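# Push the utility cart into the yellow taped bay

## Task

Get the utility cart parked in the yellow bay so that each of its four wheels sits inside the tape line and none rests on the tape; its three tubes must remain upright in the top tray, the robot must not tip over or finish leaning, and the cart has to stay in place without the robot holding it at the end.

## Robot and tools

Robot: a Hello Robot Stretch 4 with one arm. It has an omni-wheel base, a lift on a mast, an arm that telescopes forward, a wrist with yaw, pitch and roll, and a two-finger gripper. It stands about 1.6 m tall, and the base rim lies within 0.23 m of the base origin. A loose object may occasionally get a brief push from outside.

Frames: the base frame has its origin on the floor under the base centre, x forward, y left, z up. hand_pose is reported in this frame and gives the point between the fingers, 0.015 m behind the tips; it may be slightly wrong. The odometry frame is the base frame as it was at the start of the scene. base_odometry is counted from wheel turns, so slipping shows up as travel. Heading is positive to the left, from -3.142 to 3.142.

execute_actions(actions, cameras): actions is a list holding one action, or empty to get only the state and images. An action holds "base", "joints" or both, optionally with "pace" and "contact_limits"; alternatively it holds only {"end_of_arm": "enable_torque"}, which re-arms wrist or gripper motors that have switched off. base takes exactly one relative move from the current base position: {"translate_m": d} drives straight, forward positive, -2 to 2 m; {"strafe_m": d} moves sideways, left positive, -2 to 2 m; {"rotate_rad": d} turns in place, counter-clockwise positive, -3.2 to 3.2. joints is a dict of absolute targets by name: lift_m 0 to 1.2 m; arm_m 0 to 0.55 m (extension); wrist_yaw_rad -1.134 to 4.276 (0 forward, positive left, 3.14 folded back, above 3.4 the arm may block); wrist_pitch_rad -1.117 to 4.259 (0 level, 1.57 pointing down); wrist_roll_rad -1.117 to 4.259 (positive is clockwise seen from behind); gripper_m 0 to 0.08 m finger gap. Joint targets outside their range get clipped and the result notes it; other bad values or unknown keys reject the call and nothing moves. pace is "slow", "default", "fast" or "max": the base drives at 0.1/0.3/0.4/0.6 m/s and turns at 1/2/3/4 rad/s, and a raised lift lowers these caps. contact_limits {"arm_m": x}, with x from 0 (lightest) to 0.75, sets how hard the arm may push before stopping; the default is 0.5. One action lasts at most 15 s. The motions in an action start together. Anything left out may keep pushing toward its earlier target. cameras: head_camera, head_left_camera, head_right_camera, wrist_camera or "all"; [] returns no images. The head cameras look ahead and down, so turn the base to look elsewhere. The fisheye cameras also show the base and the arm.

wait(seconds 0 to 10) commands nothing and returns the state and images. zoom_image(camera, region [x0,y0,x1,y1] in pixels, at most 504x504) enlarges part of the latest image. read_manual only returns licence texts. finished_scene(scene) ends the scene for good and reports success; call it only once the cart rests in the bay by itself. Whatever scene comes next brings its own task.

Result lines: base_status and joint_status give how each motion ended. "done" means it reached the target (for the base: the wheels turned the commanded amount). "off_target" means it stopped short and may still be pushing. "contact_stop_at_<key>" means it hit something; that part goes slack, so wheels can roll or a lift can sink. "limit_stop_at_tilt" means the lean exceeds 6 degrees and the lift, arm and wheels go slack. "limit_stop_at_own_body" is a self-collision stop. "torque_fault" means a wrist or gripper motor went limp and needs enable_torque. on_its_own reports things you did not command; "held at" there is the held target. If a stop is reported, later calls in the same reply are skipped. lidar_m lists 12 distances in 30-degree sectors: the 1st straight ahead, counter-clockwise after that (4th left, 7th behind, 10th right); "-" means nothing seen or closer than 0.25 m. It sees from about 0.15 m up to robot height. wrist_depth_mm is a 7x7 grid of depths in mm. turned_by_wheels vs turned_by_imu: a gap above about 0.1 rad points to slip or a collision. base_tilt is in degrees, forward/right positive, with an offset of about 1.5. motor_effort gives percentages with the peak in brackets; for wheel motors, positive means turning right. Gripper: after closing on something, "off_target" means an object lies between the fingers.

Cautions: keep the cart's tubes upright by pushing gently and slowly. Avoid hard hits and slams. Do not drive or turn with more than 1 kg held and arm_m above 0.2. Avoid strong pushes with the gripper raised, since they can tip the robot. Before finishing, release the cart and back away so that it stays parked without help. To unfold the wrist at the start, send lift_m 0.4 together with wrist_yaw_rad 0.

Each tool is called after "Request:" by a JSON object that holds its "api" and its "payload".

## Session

Request:
{"api": "execute_actions", "payload": {"actions": []}}

Scene clock: 0.00 s.
base_odometry: x=+0.000 y=+0.000 heading=+0.000 (m, m, rad; odometry frame)
turned_by_wheels: +0.000 (rad since the last result)
turned_by_imu: +0.000 (rad since the last result)
base_tilt: forward=+0.3 right=+0.2 (deg)
lidar_m: 1.68 1.72 0.80 0.62 0.61 1.88 1.76 2.04 0.64 0.55 0.57 0.75
base_status: not commanded
joint_positions: lift_m=+0.160 arm_m=-0.001 wrist_yaw_rad=+3.100 wrist_pitch_rad=+0.012 wrist_roll_rad=-0.003 gripper_m=+0.040
joint_status: not commanded
motor_effort: lift_m=+19 arm_m=+0 wrist_yaw_rad=+0 wrist_pitch_rad=-8 wrist_roll_rad=+0 gripper_m=+2 wheel_0=+1 wheel_1=+0 wheel_2=+0 (%)
hand_pose: x=-0.0387 y=+0.0962 z=+0.3352 quat_wxyz=(+0.021, -0.006, -0.001, +1.000) (m; base frame)
wrist_depth_mm: - 136 - - - - - / - 123 185 - - - - / - 129 190 - - - - / 137 138 - - - - - / 1618 1921 - 1808 1921 - - / 1042 1098 147 1160 147 1138 1118 / 778 - - 842 - - 798
pictures: head_camera, head_left_camera, head_right_camera, wrist_camera
camera_calibration (this result's frames):
wrist_camera: T_world_to_cam=[[0.0528932, 0.998599, 0.0012711, -0.0953434], [0.0423891, -0.000973499, -0.999101, 0.391177], [-0.9977, 0.0528995, -0.0423812, 0.120988], [0, 0, 0, 1]] pos_world=[0.109171, 0.0891904, 0.396074]
Images, in order (width x height): head_camera 420x560, head_left_camera 420x672, head_right_camera 420x672, wrist_camera 616x392.

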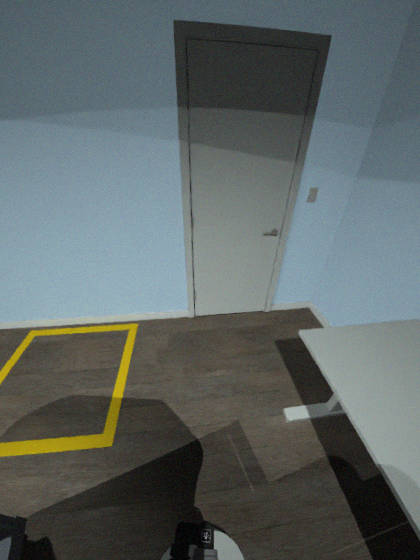

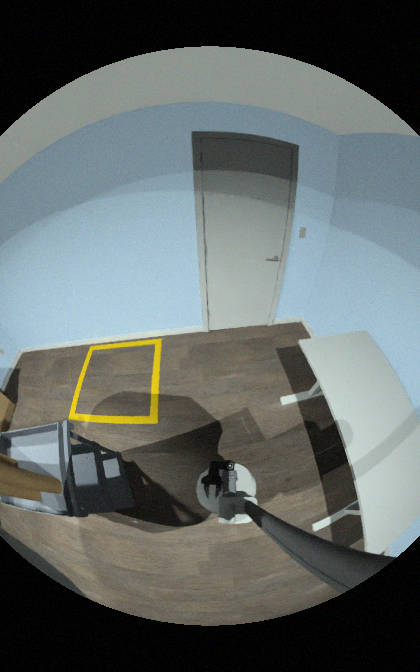

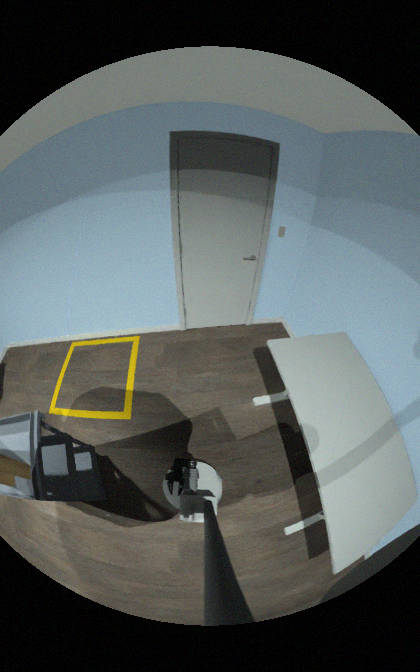

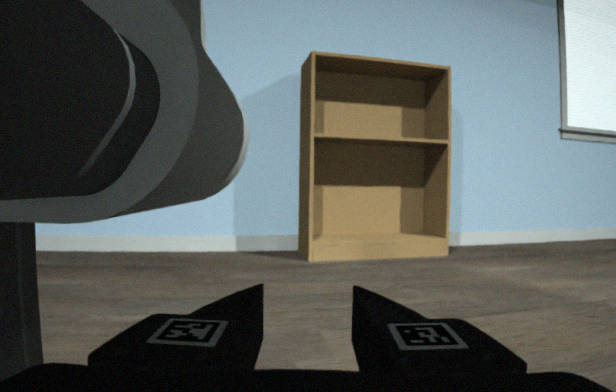

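Request:
{"api": "zoom_image", "payload": {"camera": "head_left_camera", "region": [0, 320, 240, 560]}}

Request:
{"api": "zoom_image", "payload": {"camera": "head_camera", "region": [0, 300, 160, 470]}}

Region (0, 320, 240, 560) of head_left_camera's 420x672 image, scaled by 2.100, with more detail than that image has.

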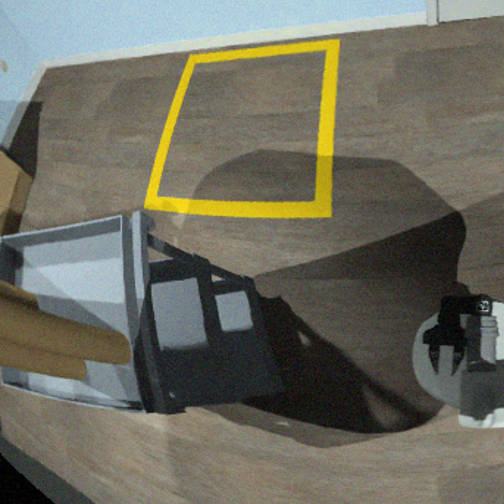

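Region (0, 300, 160, 470) of head_camera's 420x560 image, scaled by 2.965, with more detail than that image has; it fills the left 474 columns of this view, and the rest is white.

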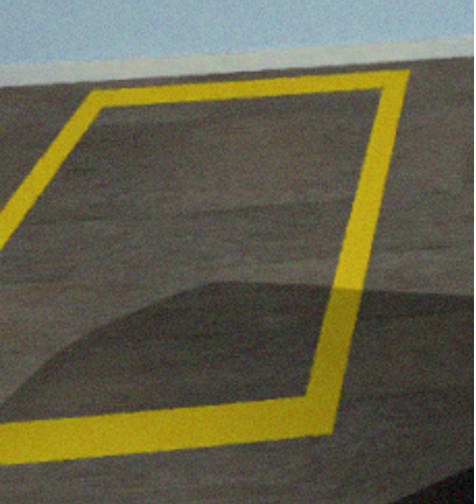

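Request:
{"api": "zoom_image", "payload": {"camera": "head_left_camera", "region": [0, 400, 150, 530]}}

Region (0, 400, 150, 530) of head_left_camera's 420x672 image, scaled by 3.360, with more detail than that image has; it fills the top 437 rows of this view, and the rest is white.

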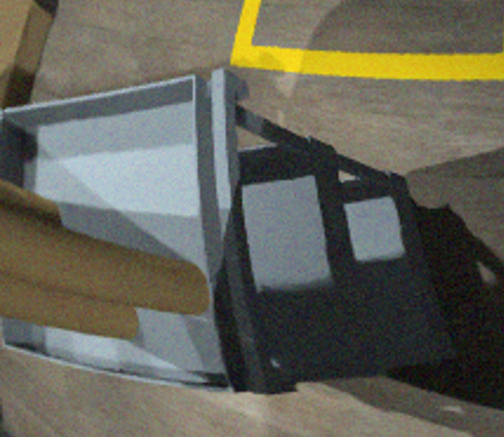

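Request:
{"api": "execute_actions", "payload": {"actions": [{"base": {"rotate_rad": 1.82}, "joints": {"lift_m": 0.47, "wrist_yaw_rad": 0.0, "wrist_pitch_rad": 0.0, "wrist_roll_rad": 0.0, "gripper_m": 0.08}}]}}

Scene clock: 14.43 s.
base_odometry: x=+0.000 y=+0.000 heading=+1.819 (m, m, rad; odometry frame)
turned_by_wheels: +1.819 (rad since the last result)
turned_by_imu: +1.792 (rad since the last result)
base_tilt: forward=+0.3 right=+0.2 (deg)
lidar_m: 0.59 2.65 1.75 2.01 0.78 0.58 0.57 0.63 0.89 1.68 1.80 0.70
base_status: done
joint_positions: lift_m=+0.470 arm_m=-0.001 wrist_yaw_rad=+0.000 wrist_pitch_rad=+0.003 wrist_roll_rad=+0.000 gripper_m=+0.080
joint_status: all done
motor_effort: lift_m=+23(23) arm_m=+0(0) wrist_yaw_rad=-1(8) wrist_pitch_rad=-8(11) wrist_roll_rad=+3(1) gripper_m=+4(7) wheel_0=-6(10) wheel_1=-5(8) wheel_2=-4(14) (%)
hand_pose: x=+0.3828 y=-0.0873 z=+0.6473 quat_wxyz=(+1.000, +0.000, +0.001, +0.000) (m; base frame)
wrist_depth_mm: - - 544 530 - - - / - - 442 466 480 477 - / - - 488 609 591 564 - / - - - - - - - / - - 1025 1078 1078 - - / - 1921 459 484 492 521 - / - - 455 477 329 - -
pictures: head_camera, head_left_camera, head_right_camera, wrist_camera
camera_calibration (this result's frames):
wrist_camera: T_world_to_cam=[[-0.0108035, -0.999941, -0.00109136, -0.0833717], [-0.0328536, 0.00144579, -0.999459, 0.714166], [0.999402, -0.0107618, -0.0328673, -0.211765], [0, 0, 0, 1]] pos_world=[0.234201, -0.0866782, 0.706729]
Images, in order (width x height): head_camera 420x560, head_left_camera 420x672, head_right_camera 420x672, wrist_camera 616x392.

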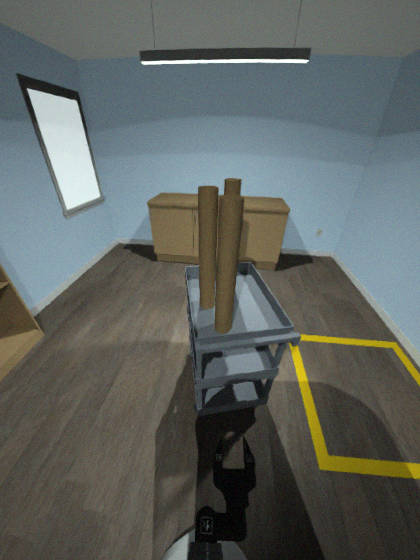

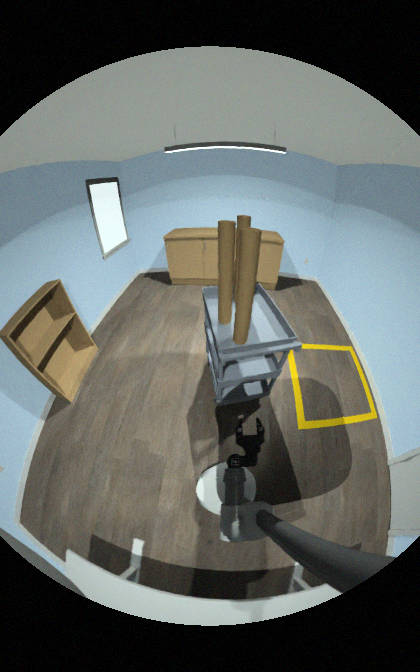

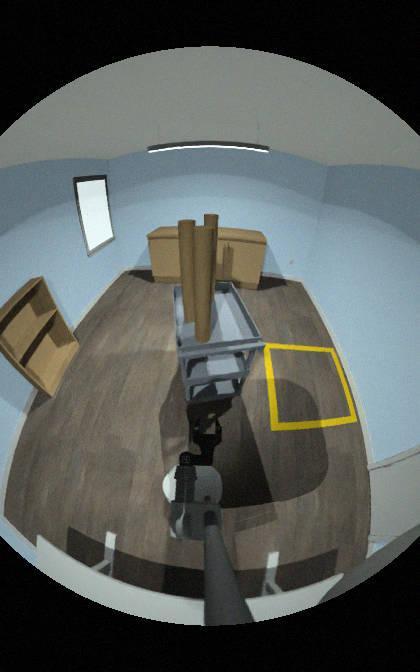

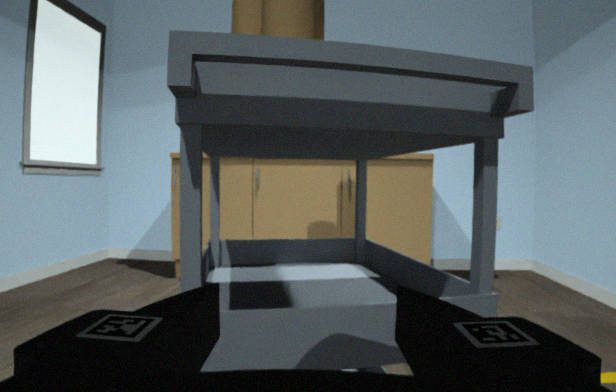

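Request:
{"api": "zoom_image", "payload": {"camera": "wrist_camera", "region": [150, 20, 330, 300]}}

Request:
{"api": "zoom_image", "payload": {"camera": "head_camera", "region": [160, 260, 330, 480]}}

Region (150, 20, 330, 300) of wrist_camera's 616x392 image, scaled by 1.800; it fills the left 324 columns of this view, and the rest is white.

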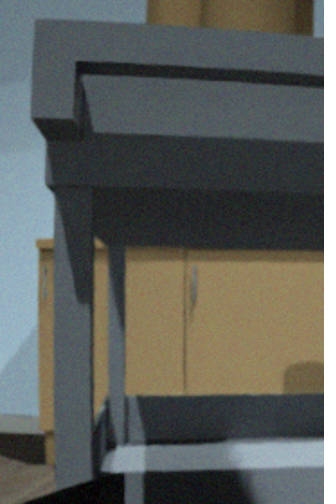

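Region (160, 260, 330, 480) of head_camera's 420x560 image, scaled by 2.291, with more detail than that image has; it fills the left 389 columns of this view, and the rest is white.

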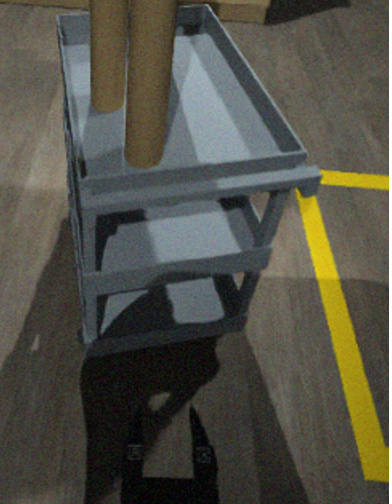

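Request:
{"api": "zoom_image", "payload": {"camera": "head_camera", "region": [270, 320, 420, 490]}}

Request:
{"api": "zoom_image", "payload": {"camera": "head_right_camera", "region": [240, 320, 400, 460]}}

Region (270, 320, 420, 490) of head_camera's 420x560 image, scaled by 2.965, with more detail than that image has; it fills the left 445 columns of this view, and the rest is white.

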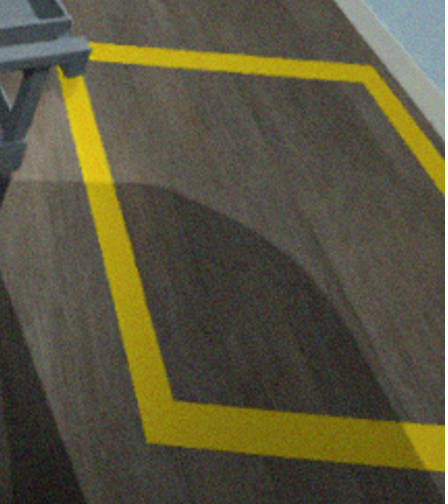

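Region (240, 320, 400, 460) of head_right_camera's 420x672 image, scaled by 3.150, with more detail than that image has; it fills the top 441 rows of this view, and the rest is white.

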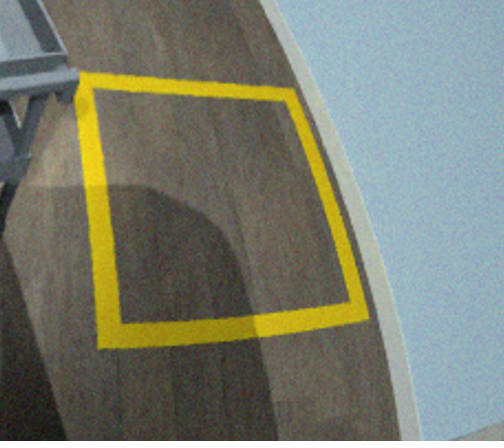

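Request:
{"api": "execute_actions", "payload": {"actions": [{"base": {"rotate_rad": 0.06}}], "cameras": []}}

Request:
{"api": "execute_actions", "payload": {"actions": [{"base": {"strafe_m": 0.099}, "joints": {"arm_m": 0.1}}], "cameras": ["wrist_camera", "head_camera"]}}

Scene clock: 17.70 s.
base_odometry: x=+0.000 y=+0.000 heading=+1.878 (m, m, rad; odometry frame)
turned_by_wheels: +0.059 (rad since the last result)
turned_by_imu: +0.057 (rad since the last result)
base_tilt: forward=+0.3 right=+0.2 (deg)
lidar_m: 0.59 2.57 1.75 2.02 0.75 0.57 0.57 0.61 1.69 1.64 1.87 0.67
base_status: done
joint_positions: lift_m=+0.470 arm_m=-0.001 wrist_yaw_rad=+0.000 wrist_pitch_rad=+0.003 wrist_roll_rad=+0.000 gripper_m=+0.080
joint_status: not commanded
motor_effort: lift_m=+23(22) arm_m=+0(0) wrist_yaw_rad=-1(0) wrist_pitch_rad=-8(7) wrist_roll_rad=+1(1) gripper_m=+4(4) wheel_0=-5(8) wheel_1=-4(8) wheel_2=-3(8) (%)
hand_pose: x=+0.3828 y=-0.0874 z=+0.6473 quat_wxyz=(+1.000, +0.000, +0.001, +0.000) (m; base frame)
wrist_depth_mm: - - - 459 - - - / - - 445 455 466 480 455 / - - 831 609 585 525 - / - - - - - - - / - - 1042 1060 1078 - - / - 1983 452 683 480 496 - / - - 452 466 320 - -
pictures: none
No camera images: the call's "cameras" was empty. Leave "cameras" out to get every camera's image.

Scene clock: 19.17 s.
base_odometry: x=-0.094 y=-0.030 heading=+1.878 (m, m, rad; odometry frame)
turned_by_wheels: +0.000 (rad since the last result)
turned_by_imu: -0.001 (rad since the last result)
base_tilt: forward=+0.3 right=+0.1 (deg)
lidar_m: 0.61 2.09 1.67 1.91 0.72 0.58 0.55 0.61 0.97 1.77 1.98 0.66
base_status: done
joint_positions: lift_m=+0.470 arm_m=+0.099 wrist_yaw_rad=+0.000 wrist_pitch_rad=+0.003 wrist_roll_rad=+0.000 gripper_m=+0.080
joint_status: all done
motor_effort: lift_m=+23(23) arm_m=+8(10) wrist_yaw_rad=+0(0) wrist_pitch_rad=-8(8) wrist_roll_rad=+2(1) gripper_m=+3(4) wheel_0=-2(11) wheel_1=+2(12) wheel_2=+0(1) (%)
hand_pose: x=+0.4822 y=-0.0874 z=+0.6473 quat_wxyz=(+1.000, +0.000, +0.001, +0.000) (m; base frame)
wrist_depth_mm: - - - 320 347 320 315 / - - - 347 353 368 379 / - - - 496 597 559 - / - - - - - - - / - - - 946 976 - - / - 1921 1863 627 621 640 574 / - - 1397 357 262 - -
pictures: head_camera, wrist_camera
camera_calibration (this result's frames):
wrist_camera: T_world_to_cam=[[-0.0109795, -0.999939, -0.00111849, -0.0822333], [-0.0327715, 0.00147779, -0.999462, 0.717412], [0.999403, -0.010937, -0.0327857, -0.311106], [0, 0, 0, 1]] pos_world=[0.333528, -0.0866911, 0.706734]
Images, in order (width x height): head_camera 420x560, wrist_camera 616x392.

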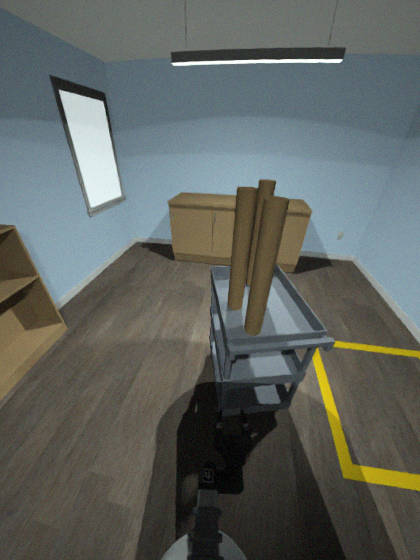

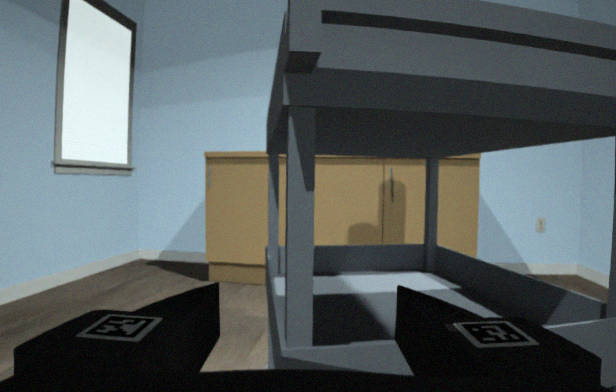

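Request:
{"api": "execute_actions", "payload": {"actions": [{"base": {"translate_m": 0.2}, "joints": {"arm_m": 0.135}}], "cameras": ["wrist_camera", "head_camera"]}}

Scene clock: 21.57 s.
base_odometry: x=-0.155 y=+0.161 heading=+1.878 (m, m, rad; odometry frame)
turned_by_wheels: +0.001 (rad since the last result)
turned_by_imu: -0.001 (rad since the last result)
base_tilt: forward=+0.3 right=+0.2 (deg)
lidar_m: 0.40 2.42 1.56 1.89 1.99 0.78 0.74 0.84 1.82 1.82 0.69 0.43
base_status: done
joint_positions: lift_m=+0.470 arm_m=+0.134 wrist_yaw_rad=+0.000 wrist_pitch_rad=+0.003 wrist_roll_rad=+0.000 gripper_m=+0.080
joint_status: all done
motor_effort: lift_m=+23(22) arm_m=+8(8) wrist_yaw_rad=+0(1) wrist_pitch_rad=-8(8) wrist_roll_rad=+0(2) gripper_m=+4(3) wheel_0=+5(10) wheel_1=+5(8) wheel_2=-2(14) (%)
hand_pose: x=+0.5172 y=-0.0874 z=+0.6473 quat_wxyz=(+1.000, +0.000, +0.001, +0.000) (m; base frame)
wrist_depth_mm: - - - 119 173 169 - / - - - 120 265 254 244 / - - - 121 597 564 - / - - - 121 - - - / - - - 122 - - - / - 1921 145 123 627 597 559 / - - 145 123 298 - -
pictures: head_camera, wrist_camera
camera_calibration (this result's frames):
wrist_camera: T_world_to_cam=[[-0.0111358, -0.999937, -0.00111857, -0.0818011], [-0.0327696, 0.00148298, -0.999462, 0.71856], [0.999401, -0.0110931, -0.0327841, -0.346118], [0, 0, 0, 1]] pos_world=[0.368547, -0.0867011, 0.706734]
Images, in order (width x height): head_camera 420x560, wrist_camera 616x392.

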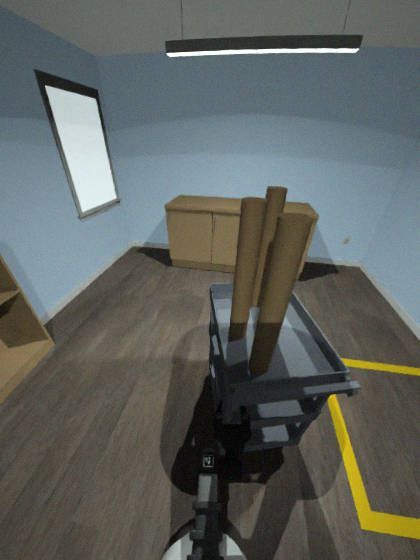

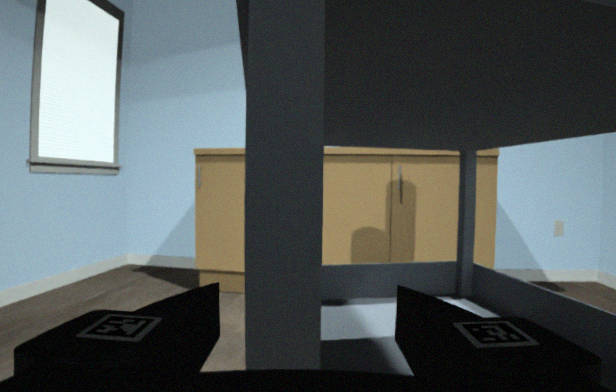

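Request:
{"api": "execute_actions", "payload": {"actions": [{"joints": {"arm_m": 0.155, "gripper_m": 0.042}}], "cameras": ["wrist_camera"]}}

Scene clock: 23.60 s.
base_odometry: x=-0.155 y=+0.161 heading=+1.878 (m, m, rad; odometry frame)
turned_by_wheels: +0.000 (rad since the last result)
turned_by_imu: -0.001 (rad since the last result)
base_tilt: forward=+0.3 right=+0.2 (deg)
lidar_m: 0.41 2.39 1.58 1.90 1.97 0.75 0.74 0.85 1.84 1.82 0.66 0.44
base_status: not commanded
joint_positions: lift_m=+0.470 arm_m=+0.154 wrist_yaw_rad=+0.002 wrist_pitch_rad=+0.003 wrist_roll_rad=+0.000 gripper_m=+0.043
joint_status: all done
motor_effort: lift_m=+23(23) arm_m=+8(7) wrist_yaw_rad=-6(6) wrist_pitch_rad=-8(7) wrist_roll_rad=+2(2) gripper_m=-2(4) wheel_0=+5(5) wheel_1=+4(4) wheel_2=-2(2) (%)
hand_pose: x=+0.5373 y=-0.0870 z=+0.6473 quat_wxyz=(+1.000, +0.000, +0.001, +0.001) (m; base frame)
wrist_depth_mm: - - - - 173 170 - / - - - 100 264 254 246 / - - - 101 603 569 - / - - - 101 - - - / - - - 101 - - - / 1863 - 132 102 155 627 554 / 1366 - 100 102 122 - 469
pictures: wrist_camera
camera_calibration (this result's frames):
wrist_camera: T_world_to_cam=[[-0.00912849, -0.999958, -0.00111808, -0.0822303], [-0.0327724, 0.0014167, -0.999462, 0.719215], [0.999421, -0.00908693, -0.0327839, -0.366086], [0, 0, 0, 1]] pos_world=[0.388694, -0.0865723, 0.706734]
Images, in order (width x height): wrist_camera 616x392.

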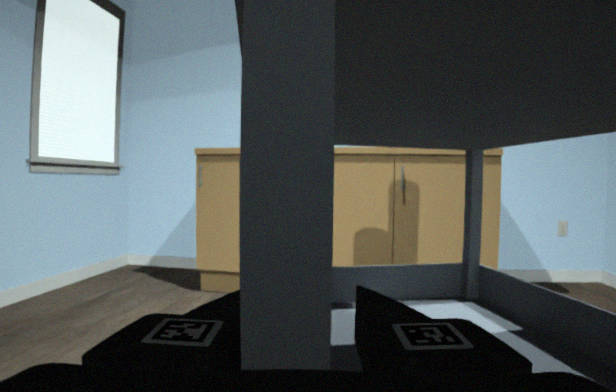

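Request:
{"api": "execute_actions", "payload": {"actions": [{"base": {"strafe_m": -0.2}, "pace": "slow"}]}}

Scene clock: 26.83 s.
base_odometry: x=+0.036 y=+0.221 heading=+1.879 (m, m, rad; odometry frame)
turned_by_wheels: +0.000 (rad since the last result)
turned_by_imu: +0.001 (rad since the last result)
base_tilt: forward=+0.3 right=+0.2 (deg)
lidar_m: 0.42 2.66 1.78 1.79 0.99 0.77 0.78 0.89 1.61 1.63 1.77 0.46
base_status: done
joint_positions: lift_m=+0.470 arm_m=+0.154 wrist_yaw_rad=+0.002 wrist_pitch_rad=+0.003 wrist_roll_rad=+0.000 gripper_m=+0.043
joint_status: not commanded
motor_effort: lift_m=+22(22) arm_m=+8(8) wrist_yaw_rad=-4(13) wrist_pitch_rad=-7(8) wrist_roll_rad=+2(2) gripper_m=-3(1) wheel_0=+9(17) wheel_1=-4(8) wheel_2=+0(2) (%)
hand_pose: x=+0.5373 y=-0.0871 z=+0.6473 quat_wxyz=(+1.000, +0.000, +0.001, +0.001) (m; base frame)
wrist_depth_mm: - - 183 - 173 170 - / - - 263 - 265 254 245 / - - 564 - 603 1983 - / - - - - - - - / - - - - - - - / 1921 1921 131 - 154 554 - / 1366 - - - 122 - 442
pictures: head_camera, head_left_camera, head_right_camera, wrist_camera
camera_calibration (this result's frames):
wrist_camera: T_world_to_cam=[[-0.00960754, -0.999953, -0.00112002, -0.0820736], [-0.0324924, 0.00143167, -0.999471, 0.71913], [0.999426, -0.00956607, -0.0325046, -0.366269], [0, 0, 0, 1]] pos_world=[0.388636, -0.0866031, 0.706752]
Images, in order (width x height): head_camera 420x560, head_left_camera 420x672, head_right_camera 420x672, wrist_camera 616x392.

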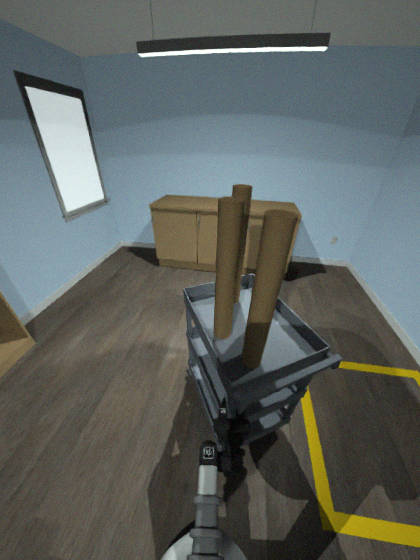

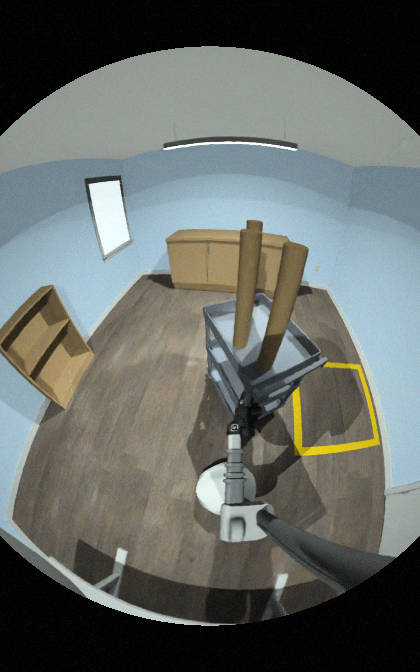

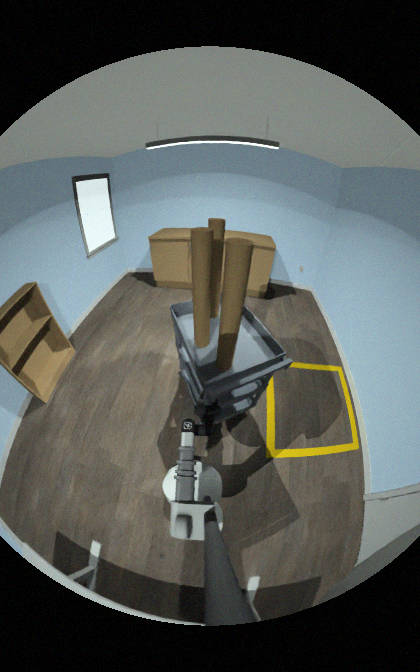

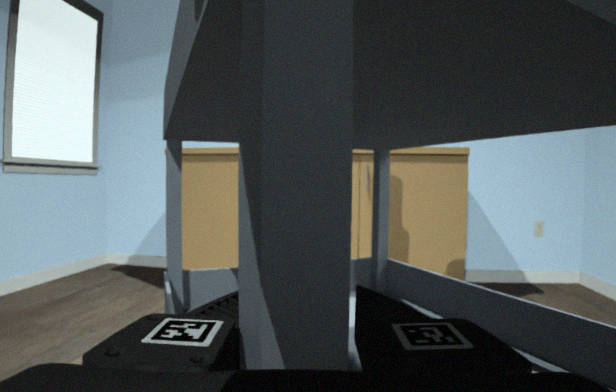

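Request:
{"api": "execute_actions", "payload": {"actions": []}}

Scene clock: 27.37 s.
base_odometry: x=+0.036 y=+0.221 heading=+1.879 (m, m, rad; odometry frame)
turned_by_wheels: +0.000 (rad since the last result)
turned_by_imu: +0.000 (rad since the last result)
base_tilt: forward=+0.4 right=+0.1 (deg)
lidar_m: 0.42 2.62 1.79 1.84 0.99 0.77 0.78 0.89 1.61 1.61 1.78 0.43
base_status: done
joint_positions: lift_m=+0.470 arm_m=+0.154 wrist_yaw_rad=+0.002 wrist_pitch_rad=+0.003 wrist_roll_rad=+0.000 gripper_m=+0.043
joint_status: not commanded
motor_effort: lift_m=+23(22) arm_m=+8(8) wrist_yaw_rad=-5(13) wrist_pitch_rad=-6(8) wrist_roll_rad=-1(2) gripper_m=-2(1) wheel_0=+9(17) wheel_1=-4(8) wheel_2=+0(2) (%)
hand_pose: x=+0.5373 y=-0.0871 z=+0.6473 quat_wxyz=(+1.000, +0.000, +0.001, +0.001) (m; base frame)
wrist_depth_mm: - - 183 - 174 170 - / - - 264 - 265 253 245 / - - 564 - 603 1921 - / - - - - - - - / - - - - - - - / 1863 1921 131 - 154 554 - / 1366 - - - 122 - 442
pictures: head_camera, head_left_camera, head_right_camera, wrist_camera
camera_calibration (this result's frames):
wrist_camera: T_world_to_cam=[[-0.00960673, -0.999953, -0.00112026, -0.0820737], [-0.0324924, 0.00143188, -0.999471, 0.71913], [0.999426, -0.00956525, -0.0325046, -0.366269], [0, 0, 0, 1]] pos_world=[0.388636, -0.086603, 0.706752]
Images, in order (width x height): head_camera 420x560, head_left_camera 420x672, head_right_camera 420x672, wrist_camera 616x392.

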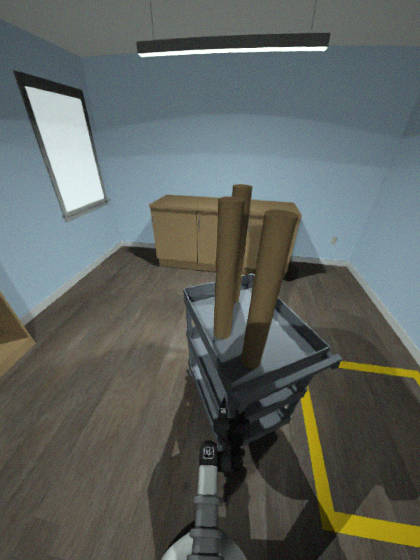

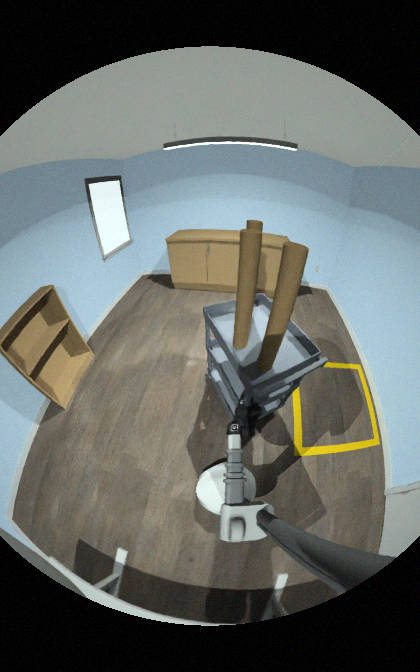

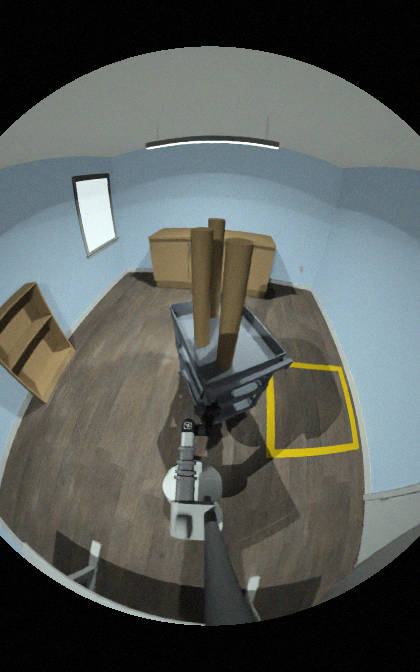

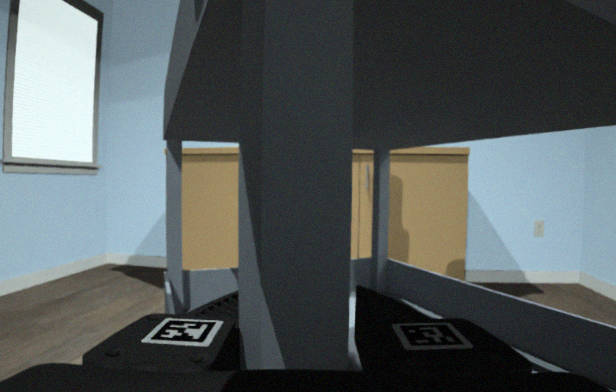

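Request:
{"api": "zoom_image", "payload": {"camera": "head_camera", "region": [160, 260, 420, 560]}}

Request:
{"api": "zoom_image", "payload": {"camera": "head_right_camera", "region": [150, 280, 420, 520]}}

Region (160, 260, 420, 560) of head_camera's 420x560 image, scaled by 1.680, with more detail than that image has; it fills the left 437 columns of this view, and the rest is white.

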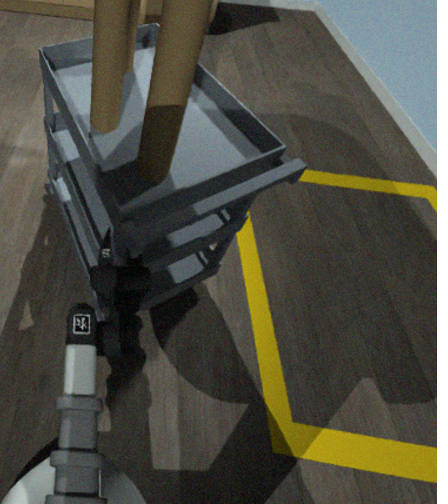

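Region (150, 280, 420, 520) of head_right_camera's 420x672 image, scaled by 1.867, with more detail than that image has.

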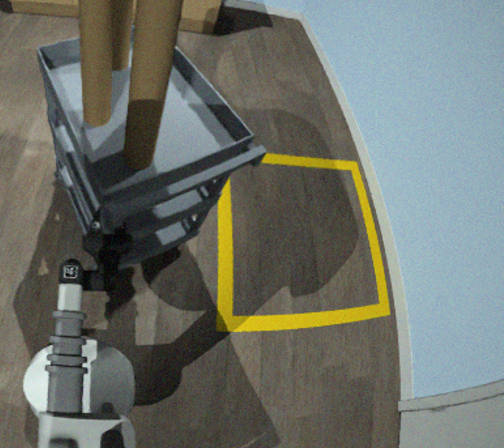

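Request:
{"api": "execute_actions", "payload": {"actions": [{"base": {"strafe_m": -0.7}}]}}

Scene clock: 32.57 s.
base_odometry: x=+0.702 y=+0.433 heading=+1.879 (m, m, rad; odometry frame)
turned_by_wheels: +0.000 (rad since the last result)
turned_by_imu: +0.004 (rad since the last result)
base_tilt: forward=+0.3 right=+0.2 (deg)
lidar_m: 0.45 0.51 2.46 2.45 1.14 0.89 0.88 1.20 0.96 0.93 1.03 0.47
base_status: done
joint_positions: lift_m=+0.470 arm_m=+0.154 wrist_yaw_rad=+0.001 wrist_pitch_rad=+0.003 wrist_roll_rad=+0.000 gripper_m=+0.042
joint_status: not commanded
motor_effort: lift_m=+22(22) arm_m=+7(8) wrist_yaw_rad=-4(12) wrist_pitch_rad=-8(8) wrist_roll_rad=+1(0) gripper_m=-2(2) wheel_0=+3(18) wheel_1=-1(9) wheel_2=+0(4) (%)
hand_pose: x=+0.5374 y=-0.0871 z=+0.6473 quat_wxyz=(+1.000, +0.000, +0.001, +0.001) (m; base frame)
wrist_depth_mm: 173 176 169 118 - - 1661 / 258 265 242 118 - - 1661 / 609 - 504 119 - - 1661 / - - - 119 - - 1708 / - - - 120 - - 1708 / 621 603 122 121 153 - 1618 / 459 - 122 122 121 - 1397
pictures: head_camera, head_left_camera, head_right_camera, wrist_camera
camera_calibration (this result's frames):
wrist_camera: T_world_to_cam=[[-0.00972364, -0.999952, -0.00111767, -0.0820358], [-0.0327911, 0.00143598, -0.999461, 0.719258], [0.999415, -0.00968175, -0.0328035, -0.366239], [0, 0, 0, 1]] pos_world=[0.388812, -0.0866105, 0.706765]
Images, in order (width x height): head_camera 420x560, head_left_camera 420x672, head_right_camera 420x672, wrist_camera 616x392.

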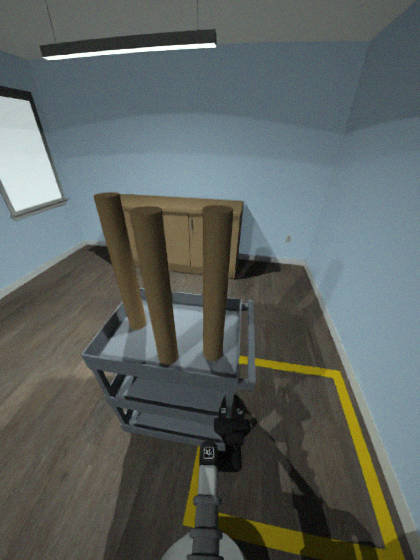

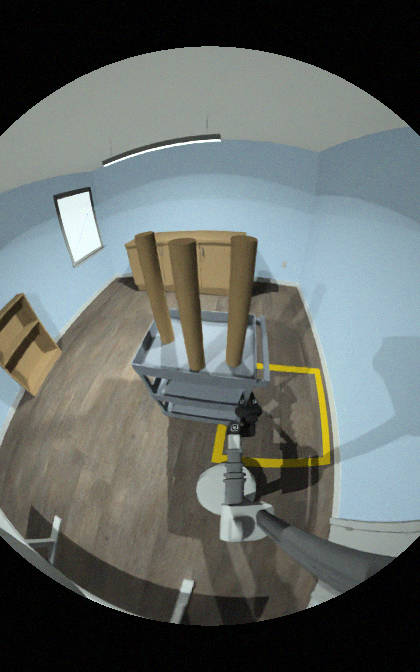

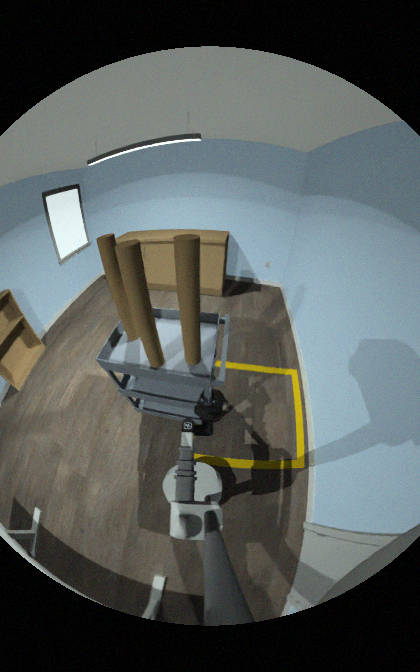

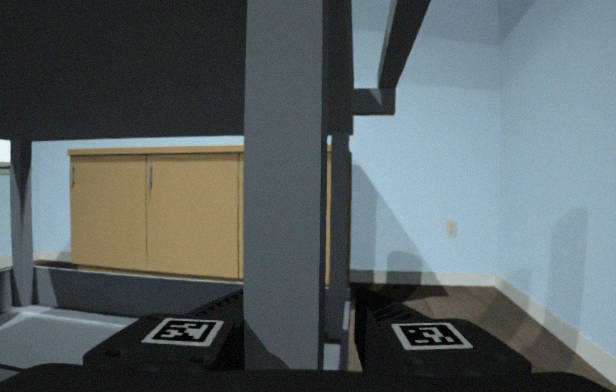

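Request:
{"api": "zoom_image", "payload": {"camera": "head_camera", "region": [60, 260, 420, 560]}}

Region (60, 260, 420, 560) of head_camera's 420x560 image, scaled by 1.400, with more detail than that image has.

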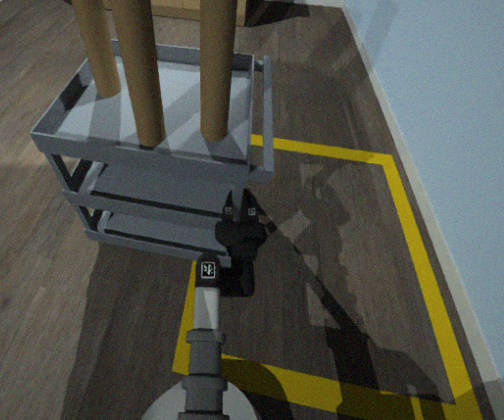

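Request:
{"api": "zoom_image", "payload": {"camera": "head_camera", "region": [300, 340, 420, 560]}}

Request:
{"api": "zoom_image", "payload": {"camera": "head_camera", "region": [160, 340, 300, 560]}}

Region (300, 340, 420, 560) of head_camera's 420x560 image, scaled by 2.291, with more detail than that image has; it fills the left 275 columns of this view, and the rest is white.

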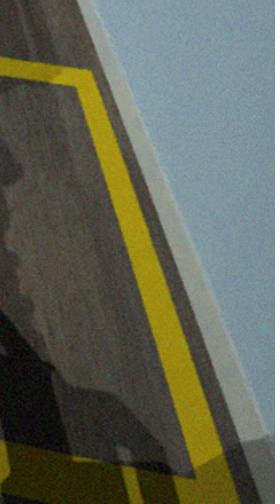

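Region (160, 340, 300, 560) of head_camera's 420x560 image, scaled by 2.291, with more detail than that image has; it fills the left 321 columns of this view, and the rest is white.

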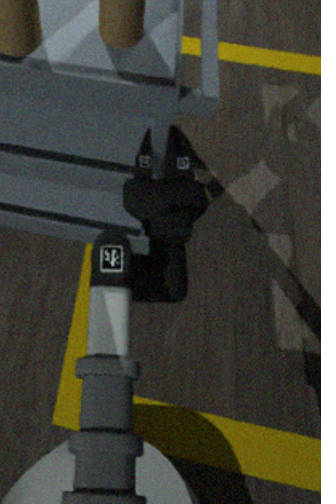

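Request:
{"api": "zoom_image", "payload": {"camera": "head_camera", "region": [80, 360, 260, 480]}}

Region (80, 360, 260, 480) of head_camera's 420x560 image, scaled by 2.800, with more detail than that image has.

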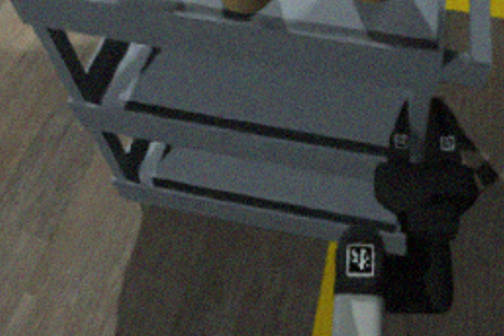

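Request:
{"api": "execute_actions", "payload": {"actions": [{"joints": {"gripper_m": 0.08, "arm_m": 0.04}}], "cameras": ["head_camera", "wrist_camera"]}}

Scene clock: 44.17 s.
base_odometry: x=+0.702 y=+0.433 heading=+1.879 (m, m, rad; odometry frame)
turned_by_wheels: +0.000 (rad since the last result)
turned_by_imu: -0.002 (rad since the last result)
base_tilt: forward=+0.3 right=+0.1 (deg)
lidar_m: 0.48 0.52 2.49 2.44 1.12 0.90 0.88 1.16 0.96 0.92 1.04 0.51
base_status: not commanded
joint_positions: lift_m=+0.470 arm_m=+0.041 wrist_yaw_rad=+0.000 wrist_pitch_rad=+0.003 wrist_roll_rad=+0.000 gripper_m=+0.080
joint_status: all done
motor_effort: lift_m=+22(22) arm_m=-8(11) wrist_yaw_rad=+0(4) wrist_pitch_rad=-7(8) wrist_roll_rad=+0(1) gripper_m=+5(3) wheel_0=+3(3) wheel_1=-1(1) wheel_2=+1(0) (%)
hand_pose: x=+0.4250 y=-0.0874 z=+0.6473 quat_wxyz=(+1.000, +0.000, +0.001, +0.000) (m; base frame)
wrist_depth_mm: 243 236 229 223 368 - 1618 / 256 262 267 239 - - 1661 / 603 615 627 407 - - 1661 / - - - 640 - - 1618 / 741 - - 647 - - 1618 / 668 647 615 569 1863 1921 1576 / - - 459 387 732 - -
pictures: head_camera, wrist_camera
camera_calibration (this result's frames):
wrist_camera: T_world_to_cam=[[-0.0112409, -0.999936, -0.0011182, -0.0828053], [-0.0327635, 0.00148599, -0.999462, 0.71557], [0.9994, -0.0111982, -0.0327781, -0.254007], [0, 0, 0, 1]] pos_world=[0.276368, -0.0867078, 0.706766]
Images, in order (width x height): head_camera 420x560, wrist_camera 616x392.

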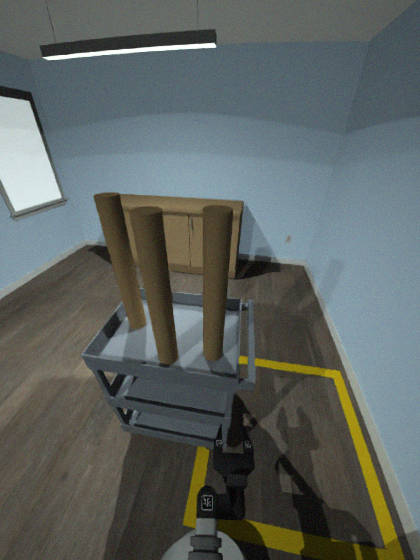

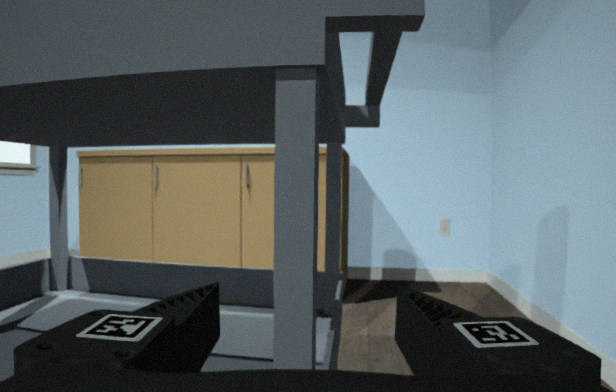

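Request:
{"api": "execute_actions", "payload": {"actions": [{"base": {"rotate_rad": -0.14}, "joints": {"lift_m": 0.647}}], "cameras": ["head_camera", "wrist_camera", "head_left_camera"]}}

Scene clock: 48.30 s.
base_odometry: x=+0.703 y=+0.433 heading=+1.740 (m, m, rad; odometry frame)
turned_by_wheels: -0.139 (rad since the last result)
turned_by_imu: -0.139 (rad since the last result)
base_tilt: forward=+0.3 right=+0.2 (deg)
lidar_m: 0.47 0.50 0.71 2.46 1.29 0.94 0.87 1.33 0.98 0.92 0.98 1.37
base_status: done
joint_positions: lift_m=+0.647 arm_m=+0.041 wrist_yaw_rad=+0.000 wrist_pitch_rad=+0.003 wrist_roll_rad=+0.000 gripper_m=+0.080
joint_status: all done
motor_effort: lift_m=+23(23) arm_m=-8(8) wrist_yaw_rad=+0(1) wrist_pitch_rad=-7(7) wrist_roll_rad=+1(1) gripper_m=+4(4) wheel_0=+3(10) wheel_1=+4(7) wheel_2=+3(11) (%)
hand_pose: x=+0.4250 y=-0.0875 z=+0.8243 quat_wxyz=(+1.000, +0.000, +0.001, +0.000) (m; base frame)
wrist_depth_mm: - 342 - - - 1756 1205 / - 343 - - - 1808 1255 / - 342 - - - 1808 1255 / 676 340 477 - - 1863 1255 / 232 233 234 - - 1863 1255 / 233 233 234 - - 1430 1205 / - - 661 1863 891 - -
pictures: head_camera, head_left_camera, wrist_camera
camera_calibration (this result's frames):
wrist_camera: T_world_to_cam=[[-0.0113028, -0.999935, -0.00111823, -0.0825944], [-0.0327635, 0.00148804, -0.999462, 0.892431], [0.999399, -0.01126, -0.0327782, -0.248201], [0, 0, 0, 1]] pos_world=[0.276358, -0.0867118, 0.883723]
Images, in order (width x height): head_camera 420x560, head_left_camera 420x672, wrist_camera 616x392.

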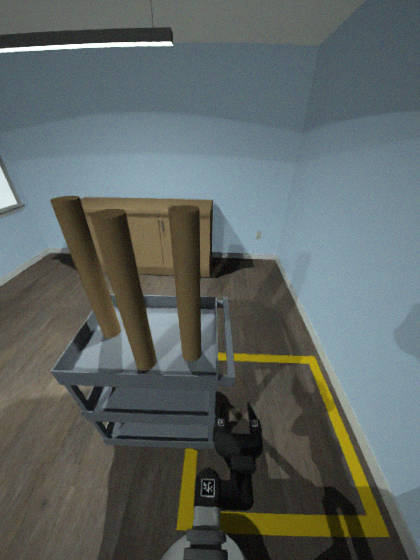

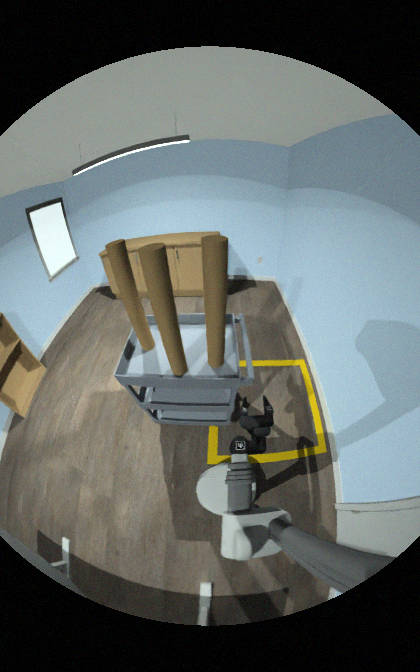

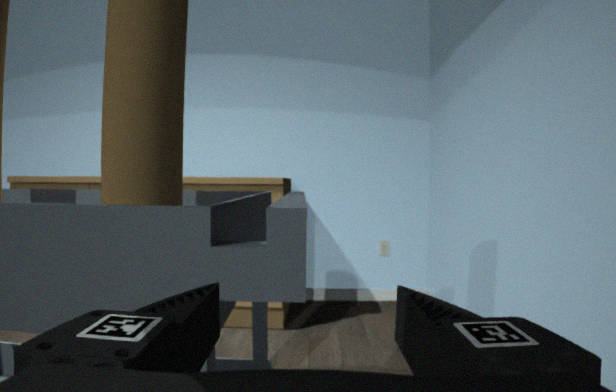

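Request:
{"api": "zoom_image", "payload": {"camera": "head_camera", "region": [30, 270, 390, 560]}}

Region (30, 270, 390, 560) of head_camera's 420x560 image, scaled by 1.400, with more detail than that image has; it fills the top 406 rows of this view, and the rest is white.

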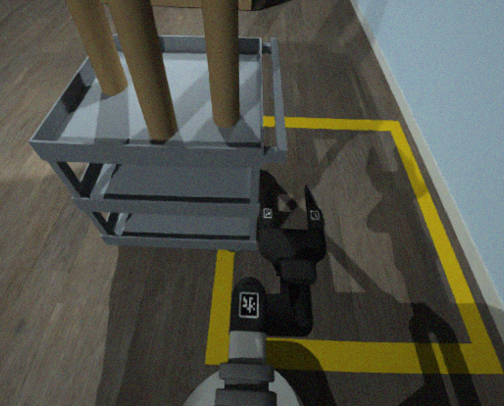

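Request:
{"api": "zoom_image", "payload": {"camera": "head_camera", "region": [200, 340, 420, 560]}}

Request:
{"api": "zoom_image", "payload": {"camera": "head_camera", "region": [30, 280, 240, 460]}}

Region (200, 340, 420, 560) of head_camera's 420x560 image, scaled by 2.291, with more detail than that image has.

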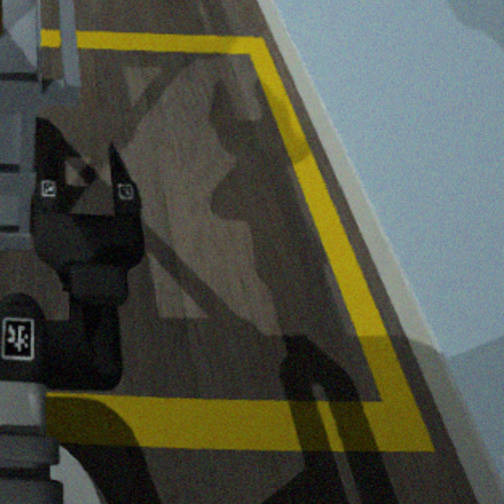

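Region (30, 280, 240, 460) of head_camera's 420x560 image, scaled by 2.400, with more detail than that image has; it fills the top 432 rows of this view, and the rest is white.

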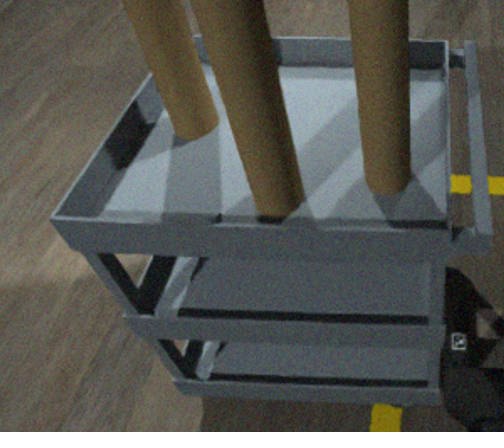

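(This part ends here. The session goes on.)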